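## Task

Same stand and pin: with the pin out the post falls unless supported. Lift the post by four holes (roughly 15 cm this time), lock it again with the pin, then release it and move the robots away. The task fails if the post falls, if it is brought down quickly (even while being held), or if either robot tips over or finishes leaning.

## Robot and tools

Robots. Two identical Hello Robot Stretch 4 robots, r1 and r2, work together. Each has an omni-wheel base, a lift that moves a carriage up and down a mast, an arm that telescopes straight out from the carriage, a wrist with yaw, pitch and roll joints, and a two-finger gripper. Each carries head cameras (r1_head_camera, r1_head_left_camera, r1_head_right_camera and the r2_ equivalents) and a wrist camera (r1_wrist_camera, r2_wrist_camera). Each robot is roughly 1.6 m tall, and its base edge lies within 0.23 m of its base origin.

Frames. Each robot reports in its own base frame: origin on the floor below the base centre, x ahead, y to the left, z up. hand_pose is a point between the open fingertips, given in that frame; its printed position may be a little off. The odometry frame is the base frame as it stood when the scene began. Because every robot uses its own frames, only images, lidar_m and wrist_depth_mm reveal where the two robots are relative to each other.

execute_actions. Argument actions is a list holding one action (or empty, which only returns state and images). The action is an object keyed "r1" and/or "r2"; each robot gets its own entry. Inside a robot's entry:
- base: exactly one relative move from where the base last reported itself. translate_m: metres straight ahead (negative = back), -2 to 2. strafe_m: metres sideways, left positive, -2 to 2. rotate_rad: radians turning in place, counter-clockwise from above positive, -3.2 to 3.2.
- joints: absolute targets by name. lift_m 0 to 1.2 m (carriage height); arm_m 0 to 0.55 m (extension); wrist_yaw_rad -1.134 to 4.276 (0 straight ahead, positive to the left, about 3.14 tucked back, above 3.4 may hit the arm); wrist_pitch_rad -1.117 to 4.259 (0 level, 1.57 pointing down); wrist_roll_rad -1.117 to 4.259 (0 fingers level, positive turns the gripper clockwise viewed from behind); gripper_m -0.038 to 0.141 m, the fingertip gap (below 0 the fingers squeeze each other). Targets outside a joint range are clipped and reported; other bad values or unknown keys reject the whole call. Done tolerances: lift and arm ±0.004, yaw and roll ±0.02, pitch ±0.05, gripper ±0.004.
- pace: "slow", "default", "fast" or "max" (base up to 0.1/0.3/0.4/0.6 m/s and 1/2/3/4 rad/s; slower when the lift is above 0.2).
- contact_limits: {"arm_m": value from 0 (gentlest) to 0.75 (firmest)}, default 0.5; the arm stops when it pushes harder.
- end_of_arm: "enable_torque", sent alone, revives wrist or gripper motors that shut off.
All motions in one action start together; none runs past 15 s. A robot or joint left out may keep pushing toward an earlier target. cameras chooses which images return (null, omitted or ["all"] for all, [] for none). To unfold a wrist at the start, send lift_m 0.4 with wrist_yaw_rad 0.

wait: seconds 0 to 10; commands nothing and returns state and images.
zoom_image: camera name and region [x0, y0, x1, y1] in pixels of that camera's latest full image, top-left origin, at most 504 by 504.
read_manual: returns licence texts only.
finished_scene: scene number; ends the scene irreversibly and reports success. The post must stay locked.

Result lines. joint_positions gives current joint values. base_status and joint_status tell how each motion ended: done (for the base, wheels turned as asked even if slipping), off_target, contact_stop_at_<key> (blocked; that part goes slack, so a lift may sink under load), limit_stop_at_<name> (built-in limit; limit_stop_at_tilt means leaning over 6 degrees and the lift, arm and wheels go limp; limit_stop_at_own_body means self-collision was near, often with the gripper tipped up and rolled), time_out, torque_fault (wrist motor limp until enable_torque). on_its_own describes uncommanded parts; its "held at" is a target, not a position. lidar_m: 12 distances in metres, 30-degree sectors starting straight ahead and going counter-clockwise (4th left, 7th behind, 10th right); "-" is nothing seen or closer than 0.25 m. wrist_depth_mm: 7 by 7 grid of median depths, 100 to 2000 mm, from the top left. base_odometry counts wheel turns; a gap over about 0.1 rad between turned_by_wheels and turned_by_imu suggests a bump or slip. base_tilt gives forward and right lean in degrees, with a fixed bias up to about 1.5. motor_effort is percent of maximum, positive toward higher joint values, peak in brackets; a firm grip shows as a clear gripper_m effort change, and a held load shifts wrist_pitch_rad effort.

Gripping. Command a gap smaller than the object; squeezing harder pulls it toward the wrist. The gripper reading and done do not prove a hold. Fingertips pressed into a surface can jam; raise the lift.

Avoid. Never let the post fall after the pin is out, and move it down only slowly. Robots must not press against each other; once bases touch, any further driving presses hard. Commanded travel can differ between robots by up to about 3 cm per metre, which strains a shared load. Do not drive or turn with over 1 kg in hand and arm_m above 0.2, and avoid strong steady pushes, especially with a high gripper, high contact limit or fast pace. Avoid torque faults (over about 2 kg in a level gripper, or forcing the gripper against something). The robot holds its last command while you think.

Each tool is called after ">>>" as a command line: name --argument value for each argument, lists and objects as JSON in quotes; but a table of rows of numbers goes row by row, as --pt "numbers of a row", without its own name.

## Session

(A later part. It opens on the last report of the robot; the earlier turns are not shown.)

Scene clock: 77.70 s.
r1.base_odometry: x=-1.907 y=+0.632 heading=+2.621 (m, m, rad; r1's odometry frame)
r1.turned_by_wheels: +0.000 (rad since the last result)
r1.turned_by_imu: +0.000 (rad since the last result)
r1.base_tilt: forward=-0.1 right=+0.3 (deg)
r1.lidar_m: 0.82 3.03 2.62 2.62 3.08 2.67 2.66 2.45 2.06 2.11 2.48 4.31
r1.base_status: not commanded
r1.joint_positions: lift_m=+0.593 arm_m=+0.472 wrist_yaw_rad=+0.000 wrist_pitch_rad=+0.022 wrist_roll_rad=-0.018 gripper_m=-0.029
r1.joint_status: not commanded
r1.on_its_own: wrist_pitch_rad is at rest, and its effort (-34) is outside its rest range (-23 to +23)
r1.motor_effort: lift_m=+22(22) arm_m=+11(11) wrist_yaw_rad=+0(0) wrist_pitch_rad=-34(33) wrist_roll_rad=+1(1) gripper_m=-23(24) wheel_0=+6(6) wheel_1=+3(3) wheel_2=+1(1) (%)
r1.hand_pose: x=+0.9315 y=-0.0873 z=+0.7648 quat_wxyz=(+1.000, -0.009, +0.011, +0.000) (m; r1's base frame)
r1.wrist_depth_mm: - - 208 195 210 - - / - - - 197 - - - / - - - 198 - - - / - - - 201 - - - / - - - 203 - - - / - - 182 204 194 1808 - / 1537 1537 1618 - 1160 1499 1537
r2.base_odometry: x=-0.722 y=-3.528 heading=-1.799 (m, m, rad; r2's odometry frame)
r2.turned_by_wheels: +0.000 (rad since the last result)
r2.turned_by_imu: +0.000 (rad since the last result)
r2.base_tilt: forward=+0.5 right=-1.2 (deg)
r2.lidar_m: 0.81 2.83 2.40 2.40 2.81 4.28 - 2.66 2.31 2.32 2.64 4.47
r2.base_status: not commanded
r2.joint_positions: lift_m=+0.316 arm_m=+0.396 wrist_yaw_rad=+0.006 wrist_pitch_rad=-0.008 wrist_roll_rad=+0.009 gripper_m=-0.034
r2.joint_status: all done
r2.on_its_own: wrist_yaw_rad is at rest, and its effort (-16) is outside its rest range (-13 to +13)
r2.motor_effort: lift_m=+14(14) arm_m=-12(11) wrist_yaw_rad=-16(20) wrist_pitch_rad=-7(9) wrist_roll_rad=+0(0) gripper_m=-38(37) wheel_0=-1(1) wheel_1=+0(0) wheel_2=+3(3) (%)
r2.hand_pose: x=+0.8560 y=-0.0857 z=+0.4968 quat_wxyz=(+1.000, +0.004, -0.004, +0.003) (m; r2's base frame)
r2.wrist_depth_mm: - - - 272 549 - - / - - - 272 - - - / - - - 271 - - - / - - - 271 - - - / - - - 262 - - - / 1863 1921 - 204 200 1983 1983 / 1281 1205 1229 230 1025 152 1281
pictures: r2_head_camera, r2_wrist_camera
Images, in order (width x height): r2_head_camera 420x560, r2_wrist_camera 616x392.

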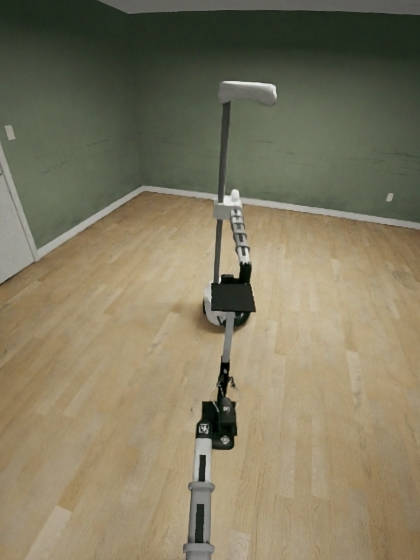

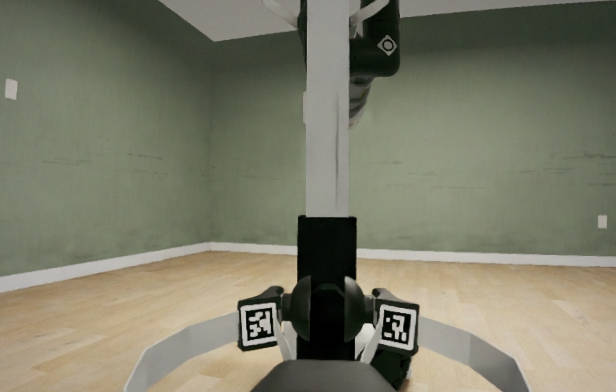

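The post sprang free when the knob was gripped, so the pin is out.

>>> execute_actions --actions '[{"r1":{"joints":{"lift_m":0.734},"pace":"slow"}}]' --cameras '[]'

>>> execute_actions --actions '[{"r2":{"joints":{"gripper_m":0.06}}}]' --cameras '["r2_wrist_camera"]'

>>> execute_actions --actions '[{"r1":{"joints":{"lift_m":0.742},"pace":"slow"}}]' --cameras '["r2_wrist_camera"]'

Scene clock: 86.77 s.
r1.base_odometry: x=-1.907 y=+0.632 heading=+2.621 (m, m, rad; r1's odometry frame)
r1.turned_by_wheels: +0.000 (rad since the last result)
r1.turned_by_imu: +0.000 (rad since the last result)
r1.base_tilt: forward=-0.1 right=+0.2 (deg)
r1.lidar_m: 0.82 3.04 2.61 2.61 3.06 2.68 2.67 2.45 2.05 2.10 2.45 4.30
r1.base_status: not commanded
r1.joint_positions: lift_m=+0.733 arm_m=+0.472 wrist_yaw_rad=+0.000 wrist_pitch_rad=+0.022 wrist_roll_rad=-0.018 gripper_m=-0.029
r1.joint_status: all done
r1.on_its_own: wrist_pitch_rad is at rest, and its effort (-35) is outside its rest range (-23 to +23)
r1.motor_effort: lift_m=+26(27) arm_m=+11(10) wrist_yaw_rad=+0(0) wrist_pitch_rad=-35(37) wrist_roll_rad=+1(1) gripper_m=-25(22) wheel_0=+6(6) wheel_1=+3(3) wheel_2=+1(1) (%)
r1.hand_pose: x=+0.9315 y=-0.0873 z=+0.9052 quat_wxyz=(+1.000, -0.009, +0.011, +0.000) (m; r1's base frame)
r1.wrist_depth_mm: - - 207 194 210 - - / - - - 197 - - - / - - - 198 - - - / - - - 200 - - - / - - - 202 - - - / - - 182 205 195 - - / 1808 1756 1863 - 1808 1708 1808
r2.base_odometry: x=-0.722 y=-3.528 heading=-1.799 (m, m, rad; r2's odometry frame)
r2.turned_by_wheels: +0.000 (rad since the last result)
r2.turned_by_imu: +0.001 (rad since the last result)
r2.base_tilt: forward=+0.4 right=-1.3 (deg)
r2.lidar_m: 0.81 2.80 2.40 2.40 2.80 4.28 - 2.67 2.32 2.31 2.63 4.48
r2.base_status: not commanded
r2.joint_positions: lift_m=+0.316 arm_m=+0.396 wrist_yaw_rad=+0.006 wrist_pitch_rad=-0.008 wrist_roll_rad=+0.009 gripper_m=-0.034
r2.joint_status: not commanded
r2.on_its_own: wrist_yaw_rad is at rest, and its effort (-16) is outside its rest range (-13 to +13)
r2.motor_effort: lift_m=+13(13) arm_m=-12(12) wrist_yaw_rad=-16(16) wrist_pitch_rad=-7(8) wrist_roll_rad=-1(0) gripper_m=-37(38) wheel_0=-1(1) wheel_1=+0(0) wheel_2=+3(2) (%)
r2.hand_pose: x=+0.8560 y=-0.0857 z=+0.4968 quat_wxyz=(+1.000, +0.004, -0.004, +0.003) (m; r2's base frame)
r2.wrist_depth_mm: - - - 272 - - - / - - - 272 - - - / - - - 272 - - - / - - - 271 - - - / - - - 260 - - - / 1921 1983 1921 204 200 - 1983 / 1281 1229 1205 230 991 152 1308
pictures: none
No camera images: the call's "cameras" was empty. Leave "cameras" out to get every camera's image.

Scene clock: 88.40 s.
r1.base_odometry: x=-1.907 y=+0.632 heading=+2.621 (m, m, rad; r1's odometry frame)
r1.turned_by_wheels: +0.000 (rad since the last result)
r1.turned_by_imu: +0.000 (rad since the last result)
r1.base_tilt: forward=-0.3 right=+0.4 (deg)
r1.lidar_m: 0.83 3.01 2.60 2.62 3.06 2.67 2.69 2.43 2.07 2.10 2.44 4.31
r1.base_status: not commanded
r1.joint_positions: lift_m=+0.733 arm_m=+0.472 wrist_yaw_rad=+0.001 wrist_pitch_rad=+0.022 wrist_roll_rad=-0.018 gripper_m=-0.029
r1.joint_status: not commanded
r1.on_its_own: wrist_pitch_rad is at rest, and its effort (-37) is outside its rest range (-23 to +23)
r1.motor_effort: lift_m=+27(26) arm_m=+11(11) wrist_yaw_rad=-2(2) wrist_pitch_rad=-37(36) wrist_roll_rad=+1(1) gripper_m=-28(26) wheel_0=+6(6) wheel_1=+3(3) wheel_2=+1(1) (%)
r1.hand_pose: x=+0.9316 y=-0.0871 z=+0.9052 quat_wxyz=(+1.000, -0.009, +0.011, +0.001) (m; r1's base frame)
r1.wrist_depth_mm: - - 208 195 209 - - / - - - 197 - - - / - - - 198 - - - / - - - 200 - - - / - - - 203 - - - / - - 181 204 194 - - / 1808 1708 1921 - 1863 1708 1808
r2.base_odometry: x=-0.722 y=-3.528 heading=-1.799 (m, m, rad; r2's odometry frame)
r2.turned_by_wheels: +0.000 (rad since the last result)
r2.turned_by_imu: +0.000 (rad since the last result)
r2.base_tilt: forward=+0.5 right=-1.1 (deg)
r2.lidar_m: 0.81 2.81 2.41 2.41 2.79 4.27 - 2.69 2.32 2.31 2.67 4.47
r2.base_status: not commanded
r2.joint_positions: lift_m=+0.316 arm_m=+0.394 wrist_yaw_rad=+0.000 wrist_pitch_rad=-0.008 wrist_roll_rad=+0.009 gripper_m=+0.060
r2.joint_status: all done
r2.motor_effort: lift_m=+14(14) arm_m=-2(12) wrist_yaw_rad=+3(16) wrist_pitch_rad=-6(7) wrist_roll_rad=-1(1) gripper_m=-3(34) wheel_0=-1(2) wheel_1=+0(0) wheel_2=-1(3) (%)
r2.hand_pose: x=+0.8538 y=-0.0875 z=+0.4969 quat_wxyz=(+1.000, +0.004, -0.004, +0.000) (m; r2's base frame)
r2.wrist_depth_mm: - - - 274 - - - / - - - 276 - - - / - - - - - - - / - - - - - - - / - - - 264 - - - / 1863 1921 214 263 211 - 1983 / 1255 1255 1205 151 1042 1205 1281
pictures: r2_wrist_camera
Images, in order (width x height): r2_wrist_camera 616x392.

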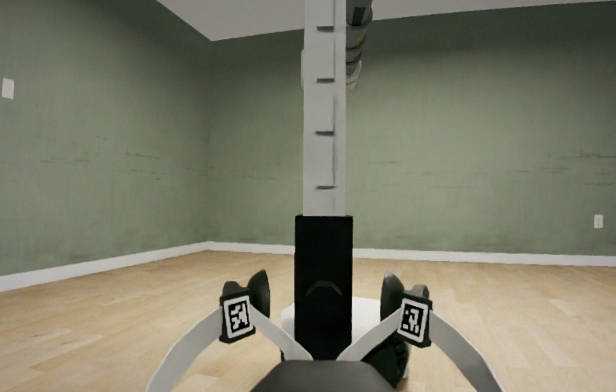

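Scene clock: 89.10 s.
r1.base_odometry: x=-1.907 y=+0.632 heading=+2.621 (m, m, rad; r1's odometry frame)
r1.turned_by_wheels: +0.000 (rad since the last result)
r1.turned_by_imu: +0.000 (rad since the last result)
r1.base_tilt: forward=-0.2 right=+0.3 (deg)
r1.lidar_m: 0.83 3.02 2.60 2.61 3.06 2.67 2.68 2.44 2.07 2.10 2.45 4.30
r1.base_status: not commanded
r1.joint_positions: lift_m=+0.741 arm_m=+0.472 wrist_yaw_rad=+0.002 wrist_pitch_rad=+0.029 wrist_roll_rad=-0.018 gripper_m=-0.029
r1.joint_status: all done
r1.on_its_own: wrist_pitch_rad is at rest, and its effort (-53) is outside its rest range (-23 to +23)
r1.motor_effort: lift_m=+29(30) arm_m=+10(10) wrist_yaw_rad=-3(3) wrist_pitch_rad=-53(60) wrist_roll_rad=+1(1) gripper_m=-23(26) wheel_0=+6(6) wheel_1=+3(3) wheel_2=+1(1) (%)
r1.hand_pose: x=+0.9316 y=-0.0870 z=+0.9112 quat_wxyz=(+1.000, -0.009, +0.014, +0.001) (m; r1's base frame)
r1.wrist_depth_mm: - - 206 193 209 - - / - - - 195 - - - / - - - 198 - - - / - - - 200 - - - / - - - 203 - - - / - - 182 205 194 - - / 1808 1708 1863 - 1756 1661 1808
r2.base_odometry: x=-0.722 y=-3.528 heading=-1.799 (m, m, rad; r2's odometry frame)
r2.turned_by_wheels: +0.000 (rad since the last result)
r2.turned_by_imu: +0.000 (rad since the last result)
r2.base_tilt: forward=+0.5 right=-1.3 (deg)
r2.lidar_m: 0.81 2.82 2.41 2.39 2.77 4.29 - 2.67 2.31 2.31 2.66 4.46
r2.base_status: not commanded
r2.joint_positions: lift_m=+0.316 arm_m=+0.394 wrist_yaw_rad=+0.000 wrist_pitch_rad=-0.008 wrist_roll_rad=+0.009 gripper_m=+0.060
r2.joint_status: not commanded
r2.motor_effort: lift_m=+14(13) arm_m=-2(2) wrist_yaw_rad=+1(2) wrist_pitch_rad=-6(6) wrist_roll_rad=+0(1) gripper_m=-3(0) wheel_0=-2(1) wheel_1=+0(0) wheel_2=-1(1) (%)
r2.hand_pose: x=+0.8538 y=-0.0875 z=+0.4969 quat_wxyz=(+1.000, +0.004, -0.004, +0.000) (m; r2's base frame)
r2.wrist_depth_mm: - - - 278 - - - / - - - 276 - - - / - - - - - - - / - - - - - - - / - - - 265 - - - / 1863 1983 214 264 211 - 1983 / 1281 1281 1182 151 1042 1229 1281
pictures: r2_wrist_camera
Images, in order (width x height): r2_wrist_camera 616x392.

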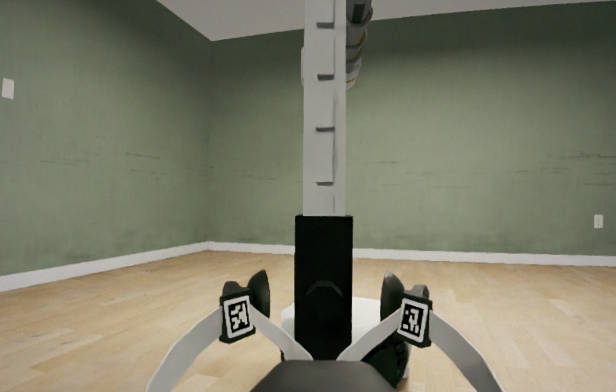

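>>> execute_actions --actions '[{"r1":{"joints":{"lift_m":0.749},"pace":"slow"}}]' --cameras '["r2_wrist_camera"]'

Scene clock: 96.33 s.
r1.base_odometry: x=-1.907 y=+0.632 heading=+2.621 (m, m, rad; r1's odometry frame)
r1.turned_by_wheels: +0.000 (rad since the last result)
r1.turned_by_imu: +0.000 (rad since the last result)
r1.base_tilt: forward=-0.2 right=+0.4 (deg)
r1.lidar_m: 0.82 3.03 2.62 2.62 3.03 2.67 2.66 2.44 2.08 2.10 2.47 4.30
r1.base_status: not commanded
r1.joint_positions: lift_m=+0.748 arm_m=+0.472 wrist_yaw_rad=+0.001 wrist_pitch_rad=+0.028 wrist_roll_rad=-0.018 gripper_m=-0.029
r1.joint_status: all done
r1.on_its_own: wrist_pitch_rad is at rest, and its effort (-53) is outside its rest range (-23 to +23)
r1.motor_effort: lift_m=+29(31) arm_m=+10(10) wrist_yaw_rad=+0(2) wrist_pitch_rad=-53(59) wrist_roll_rad=+1(0) gripper_m=-23(25) wheel_0=+6(6) wheel_1=+3(3) wheel_2=+1(1) (%)
r1.hand_pose: x=+0.9315 y=-0.0872 z=+0.9183 quat_wxyz=(+1.000, -0.009, +0.014, +0.001) (m; r1's base frame)
r1.wrist_depth_mm: - - 206 193 210 - - / - - - 195 - - - / - - - 198 - - - / - - - 200 - - - / - - - 202 - - - / - - 182 204 195 - - / 1808 1808 1983 - 1808 1661 1756
r2.base_odometry: x=-0.722 y=-3.528 heading=-1.799 (m, m, rad; r2's odometry frame)
r2.turned_by_wheels: +0.000 (rad since the last result)
r2.turned_by_imu: +0.000 (rad since the last result)
r2.base_tilt: forward=+0.5 right=-1.2 (deg)
r2.lidar_m: 0.81 2.81 2.41 2.42 2.80 4.27 - 2.70 2.32 2.29 2.65 4.48
r2.base_status: not commanded
r2.joint_positions: lift_m=+0.316 arm_m=+0.394 wrist_yaw_rad=+0.000 wrist_pitch_rad=-0.008 wrist_roll_rad=+0.009 gripper_m=+0.060
r2.joint_status: not commanded
r2.motor_effort: lift_m=+13(14) arm_m=-2(2) wrist_yaw_rad=+2(2) wrist_pitch_rad=-7(6) wrist_roll_rad=-1(1) gripper_m=-4(2) wheel_0=-1(1) wheel_1=+0(0) wheel_2=-1(1) (%)
r2.hand_pose: x=+0.8538 y=-0.0875 z=+0.4969 quat_wxyz=(+1.000, +0.004, -0.004, +0.000) (m; r2's base frame)
r2.wrist_depth_mm: - - - 276 - - - / - - - 276 - - - / - - - 274 - - - / - - - - - - - / - - - 264 - - - / 1863 1921 213 262 211 1983 1983 / 1281 1281 1229 151 1042 1182 1308
pictures: r2_wrist_camera
Images, in order (width x height): r2_wrist_camera 616x392.

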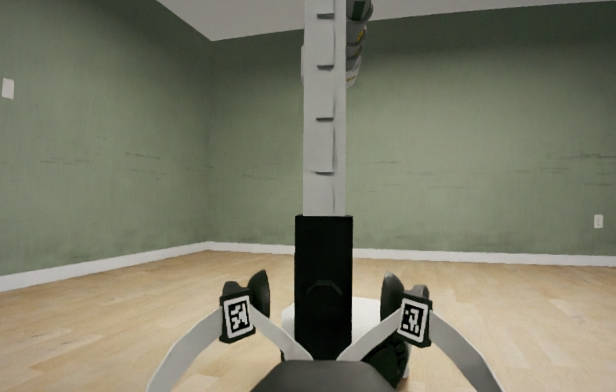

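>>> execute_actions --actions '[{"r1":{"joints":{"lift_m":0.729},"pace":"slow"}}]' --cameras '["r2_wrist_camera"]'

Scene clock: 102.50 s.
r1.base_odometry: x=-1.907 y=+0.632 heading=+2.621 (m, m, rad; r1's odometry frame)
r1.turned_by_wheels: +0.000 (rad since the last result)
r1.turned_by_imu: +0.000 (rad since the last result)
r1.base_tilt: forward=-0.2 right=+0.3 (deg)
r1.lidar_m: 0.82 3.02 2.62 2.62 3.06 2.66 2.67 2.44 2.05 2.10 2.47 4.33
r1.base_status: not commanded
r1.joint_positions: lift_m=+0.729 arm_m=+0.472 wrist_yaw_rad=+0.000 wrist_pitch_rad=+0.009 wrist_roll_rad=-0.018 gripper_m=-0.029
r1.joint_status: all done
r1.motor_effort: lift_m=+16(28) arm_m=+11(10) wrist_yaw_rad=+2(1) wrist_pitch_rad=+4(53) wrist_roll_rad=+0(1) gripper_m=-26(25) wheel_0=+6(6) wheel_1=+3(3) wheel_2=+0(1) (%)
r1.hand_pose: x=+0.9315 y=-0.0875 z=+0.9051 quat_wxyz=(+1.000, -0.009, +0.004, +0.000) (m; r1's base frame)
r1.wrist_depth_mm: - - 211 197 212 - - / - - - 199 - - - / - - - 200 - - - / - - - 202 - - - / - - - 203 - - - / - - 182 204 182 - - / 1921 1808 - - 1983 1756 1808
r2.base_odometry: x=-0.722 y=-3.528 heading=-1.799 (m, m, rad; r2's odometry frame)
r2.turned_by_wheels: +0.000 (rad since the last result)
r2.turned_by_imu: +0.000 (rad since the last result)
r2.base_tilt: forward=+0.5 right=-1.3 (deg)
r2.lidar_m: 0.83 2.80 2.41 2.40 2.79 4.28 - 2.67 2.32 2.30 2.68 4.46
r2.base_status: not commanded
r2.joint_positions: lift_m=+0.316 arm_m=+0.394 wrist_yaw_rad=+0.000 wrist_pitch_rad=-0.008 wrist_roll_rad=+0.009 gripper_m=+0.060
r2.joint_status: not commanded
r2.motor_effort: lift_m=+13(14) arm_m=-2(2) wrist_yaw_rad=+1(2) wrist_pitch_rad=-6(6) wrist_roll_rad=+0(0) gripper_m=-6(3) wheel_0=-1(1) wheel_1=+0(0) wheel_2=-1(1) (%)
r2.hand_pose: x=+0.8538 y=-0.0875 z=+0.4969 quat_wxyz=(+1.000, +0.004, -0.004, +0.000) (m; r2's base frame)
r2.wrist_depth_mm: - - - 276 - - - / - - - 276 - - - / - - - - - - - / - - - - - - - / - - - 264 - - - / 1921 1983 215 263 211 1983 1983 / 1255 1281 1205 151 1042 1182 1308
pictures: r2_wrist_camera
Images, in order (width x height): r2_wrist_camera 616x392.

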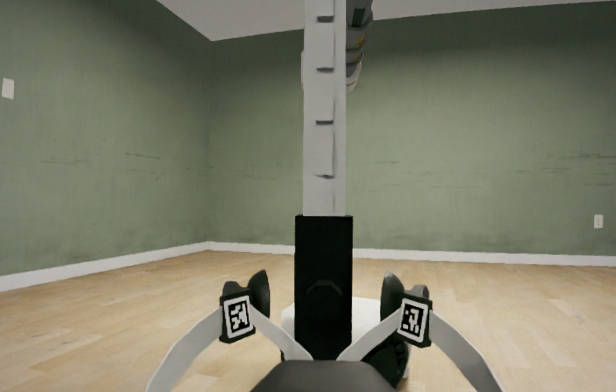

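Locked.

>>> execute_actions --actions '[{"r1":{"joints":{"gripper_m":0.07,"arm_m":0.463}},"r2":{"joints":{"arm_m":0.01},"pace":"fast"}}]' --cameras '[]'

>>> execute_actions --actions '[{"r1":{"joints":{"arm_m":0.01},"pace":"max"}}]' --cameras '["r1_wrist_camera"]'

>>> finished_scene --scene 2

Scene clock: 108.90 s.
r1.base_odometry: x=-1.907 y=+0.632 heading=+2.620 (m, m, rad; r1's odometry frame)
r1.turned_by_wheels: +0.000 (rad since the last result)
r1.turned_by_imu: -0.001 (rad since the last result)
r1.base_tilt: forward=-0.2 right=+0.1 (deg)
r1.lidar_m: 0.82 3.02 2.61 2.62 3.06 2.67 2.66 2.45 2.05 2.08 2.48 4.31
r1.base_status: not commanded
r1.joint_positions: lift_m=+0.729 arm_m=+0.464 wrist_yaw_rad=+0.000 wrist_pitch_rad=+0.012 wrist_roll_rad=-0.018 gripper_m=+0.070
r1.joint_status: all done
r1.motor_effort: lift_m=+17(17) arm_m=-5(16) wrist_yaw_rad=+1(22) wrist_pitch_rad=-5(7) wrist_roll_rad=+0(0) gripper_m=-2(28) wheel_0=+3(6) wheel_1=+2(3) wheel_2=+0(9) (%)
r1.hand_pose: x=+0.9233 y=-0.0873 z=+0.9039 quat_wxyz=(+1.000, -0.009, +0.006, +0.000) (m; r1's base frame)
r1.wrist_depth_mm: - - 218 204 220 - - / - - - 206 - - - / - - - 208 - - - / - - - 209 - - - / - - - 211 - - - / - - 200 211 931 - - / 1921 1808 1863 - 1983 1756 1921
r2.base_odometry: x=-0.722 y=-3.528 heading=-1.799 (m, m, rad; r2's odometry frame)
r2.turned_by_wheels: +0.000 (rad since the last result)
r2.turned_by_imu: +0.001 (rad since the last result)
r2.base_tilt: forward=+0.4 right=-1.2 (deg)
r2.lidar_m: 0.81 2.80 2.42 2.42 2.80 4.28 - 2.71 2.32 2.30 2.65 4.48
r2.base_status: not commanded
r2.joint_positions: lift_m=+0.316 arm_m=+0.011 wrist_yaw_rad=+0.000 wrist_pitch_rad=-0.008 wrist_roll_rad=+0.009 gripper_m=+0.060
r2.joint_status: all done
r2.motor_effort: lift_m=+14(14) arm_m=-5(8) wrist_yaw_rad=+2(3) wrist_pitch_rad=-7(6) wrist_roll_rad=-1(1) gripper_m=-2(3) wheel_0=-1(2) wheel_1=+0(0) wheel_2=-1(1) (%)
r2.hand_pose: x=+0.4704 y=-0.0875 z=+0.4968 quat_wxyz=(+1.000, +0.004, -0.004, +0.000) (m; r2's base frame)
r2.wrist_depth_mm: - - - 976 - - - / - - - - - - - / - - - - - - - / - - - - - - - / - - - - - - - / 1921 - 213 1397 211 1983 1983 / 1281 1255 1205 151 1308 1182 1308
pictures: none
No camera images: the call's "cameras" was empty. Leave "cameras" out to get every camera's image.

Scene clock: 110.80 s.
r1.base_odometry: x=-1.907 y=+0.632 heading=+2.620 (m, m, rad; r1's odometry frame)
r1.turned_by_wheels: +0.000 (rad since the last result)
r1.turned_by_imu: +0.000 (rad since the last result)
r1.base_tilt: forward=-0.1 right=+0.2 (deg)
r1.lidar_m: 0.81 3.02 2.62 2.63 3.04 2.67 2.68 2.46 2.07 2.09 2.47 4.31
r1.base_status: not commanded
r1.joint_positions: lift_m=+0.729 arm_m=+0.011 wrist_yaw_rad=+0.000 wrist_pitch_rad=+0.012 wrist_roll_rad=-0.018 gripper_m=+0.070
r1.joint_status: all done
r1.motor_effort: lift_m=+18(18) arm_m=-8(11) wrist_yaw_rad=+2(0) wrist_pitch_rad=-7(6) wrist_roll_rad=+0(0) gripper_m=-2(5) wheel_0=+2(2) wheel_1=+2(2) wheel_2=+0(0) (%)
r1.hand_pose: x=+0.4708 y=-0.0875 z=+0.9038 quat_wxyz=(+1.000, -0.009, +0.006, +0.000) (m; r1's base frame)
r1.wrist_depth_mm: - - - - - - - / - - - - - - - / - - - - - - - / - - - - - - - / - - - - - - - / - - 200 1397 - - - / 1921 1808 1863 - 1863 1863 1808
r2.base_odometry: x=-0.722 y=-3.528 heading=-1.799 (m, m, rad; r2's odometry frame)
r2.turned_by_wheels: +0.000 (rad since the last result)
r2.turned_by_imu: +0.000 (rad since the last result)
r2.base_tilt: forward=+0.4 right=-1.2 (deg)
r2.lidar_m: 0.81 2.81 2.40 2.40 2.79 4.28 - 2.66 2.32 2.31 2.65 4.48
r2.base_status: not commanded
r2.joint_positions: lift_m=+0.316 arm_m=+0.011 wrist_yaw_rad=+0.000 wrist_pitch_rad=-0.008 wrist_roll_rad=+0.009 gripper_m=+0.060
r2.joint_status: not commanded
r2.motor_effort: lift_m=+14(14) arm_m=-6(6) wrist_yaw_rad=+0(2) wrist_pitch_rad=-7(9) wrist_roll_rad=+0(1) gripper_m=-3(4) wheel_0=-1(1) wheel_1=+0(0) wheel_2=-1(1) (%)
r2.hand_pose: x=+0.4704 y=-0.0875 z=+0.4968 quat_wxyz=(+1.000, +0.004, -0.004, +0.000) (m; r2's base frame)
r2.wrist_depth_mm: - - - - - - - / - - - - - - - / - - - - - - - / - - - - - - - / - - - - - - - / 1921 1921 214 1464 211 - 1983 / 1281 1255 1205 151 1281 1182 1281
pictures: r1_wrist_camera
Images, in order (width x height): r1_wrist_camera 616x392.

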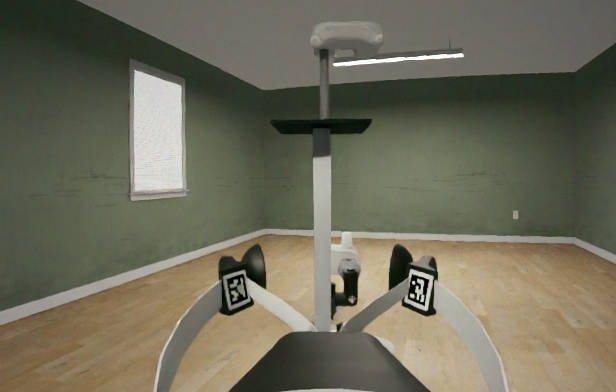

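The scene is finished: the task was done.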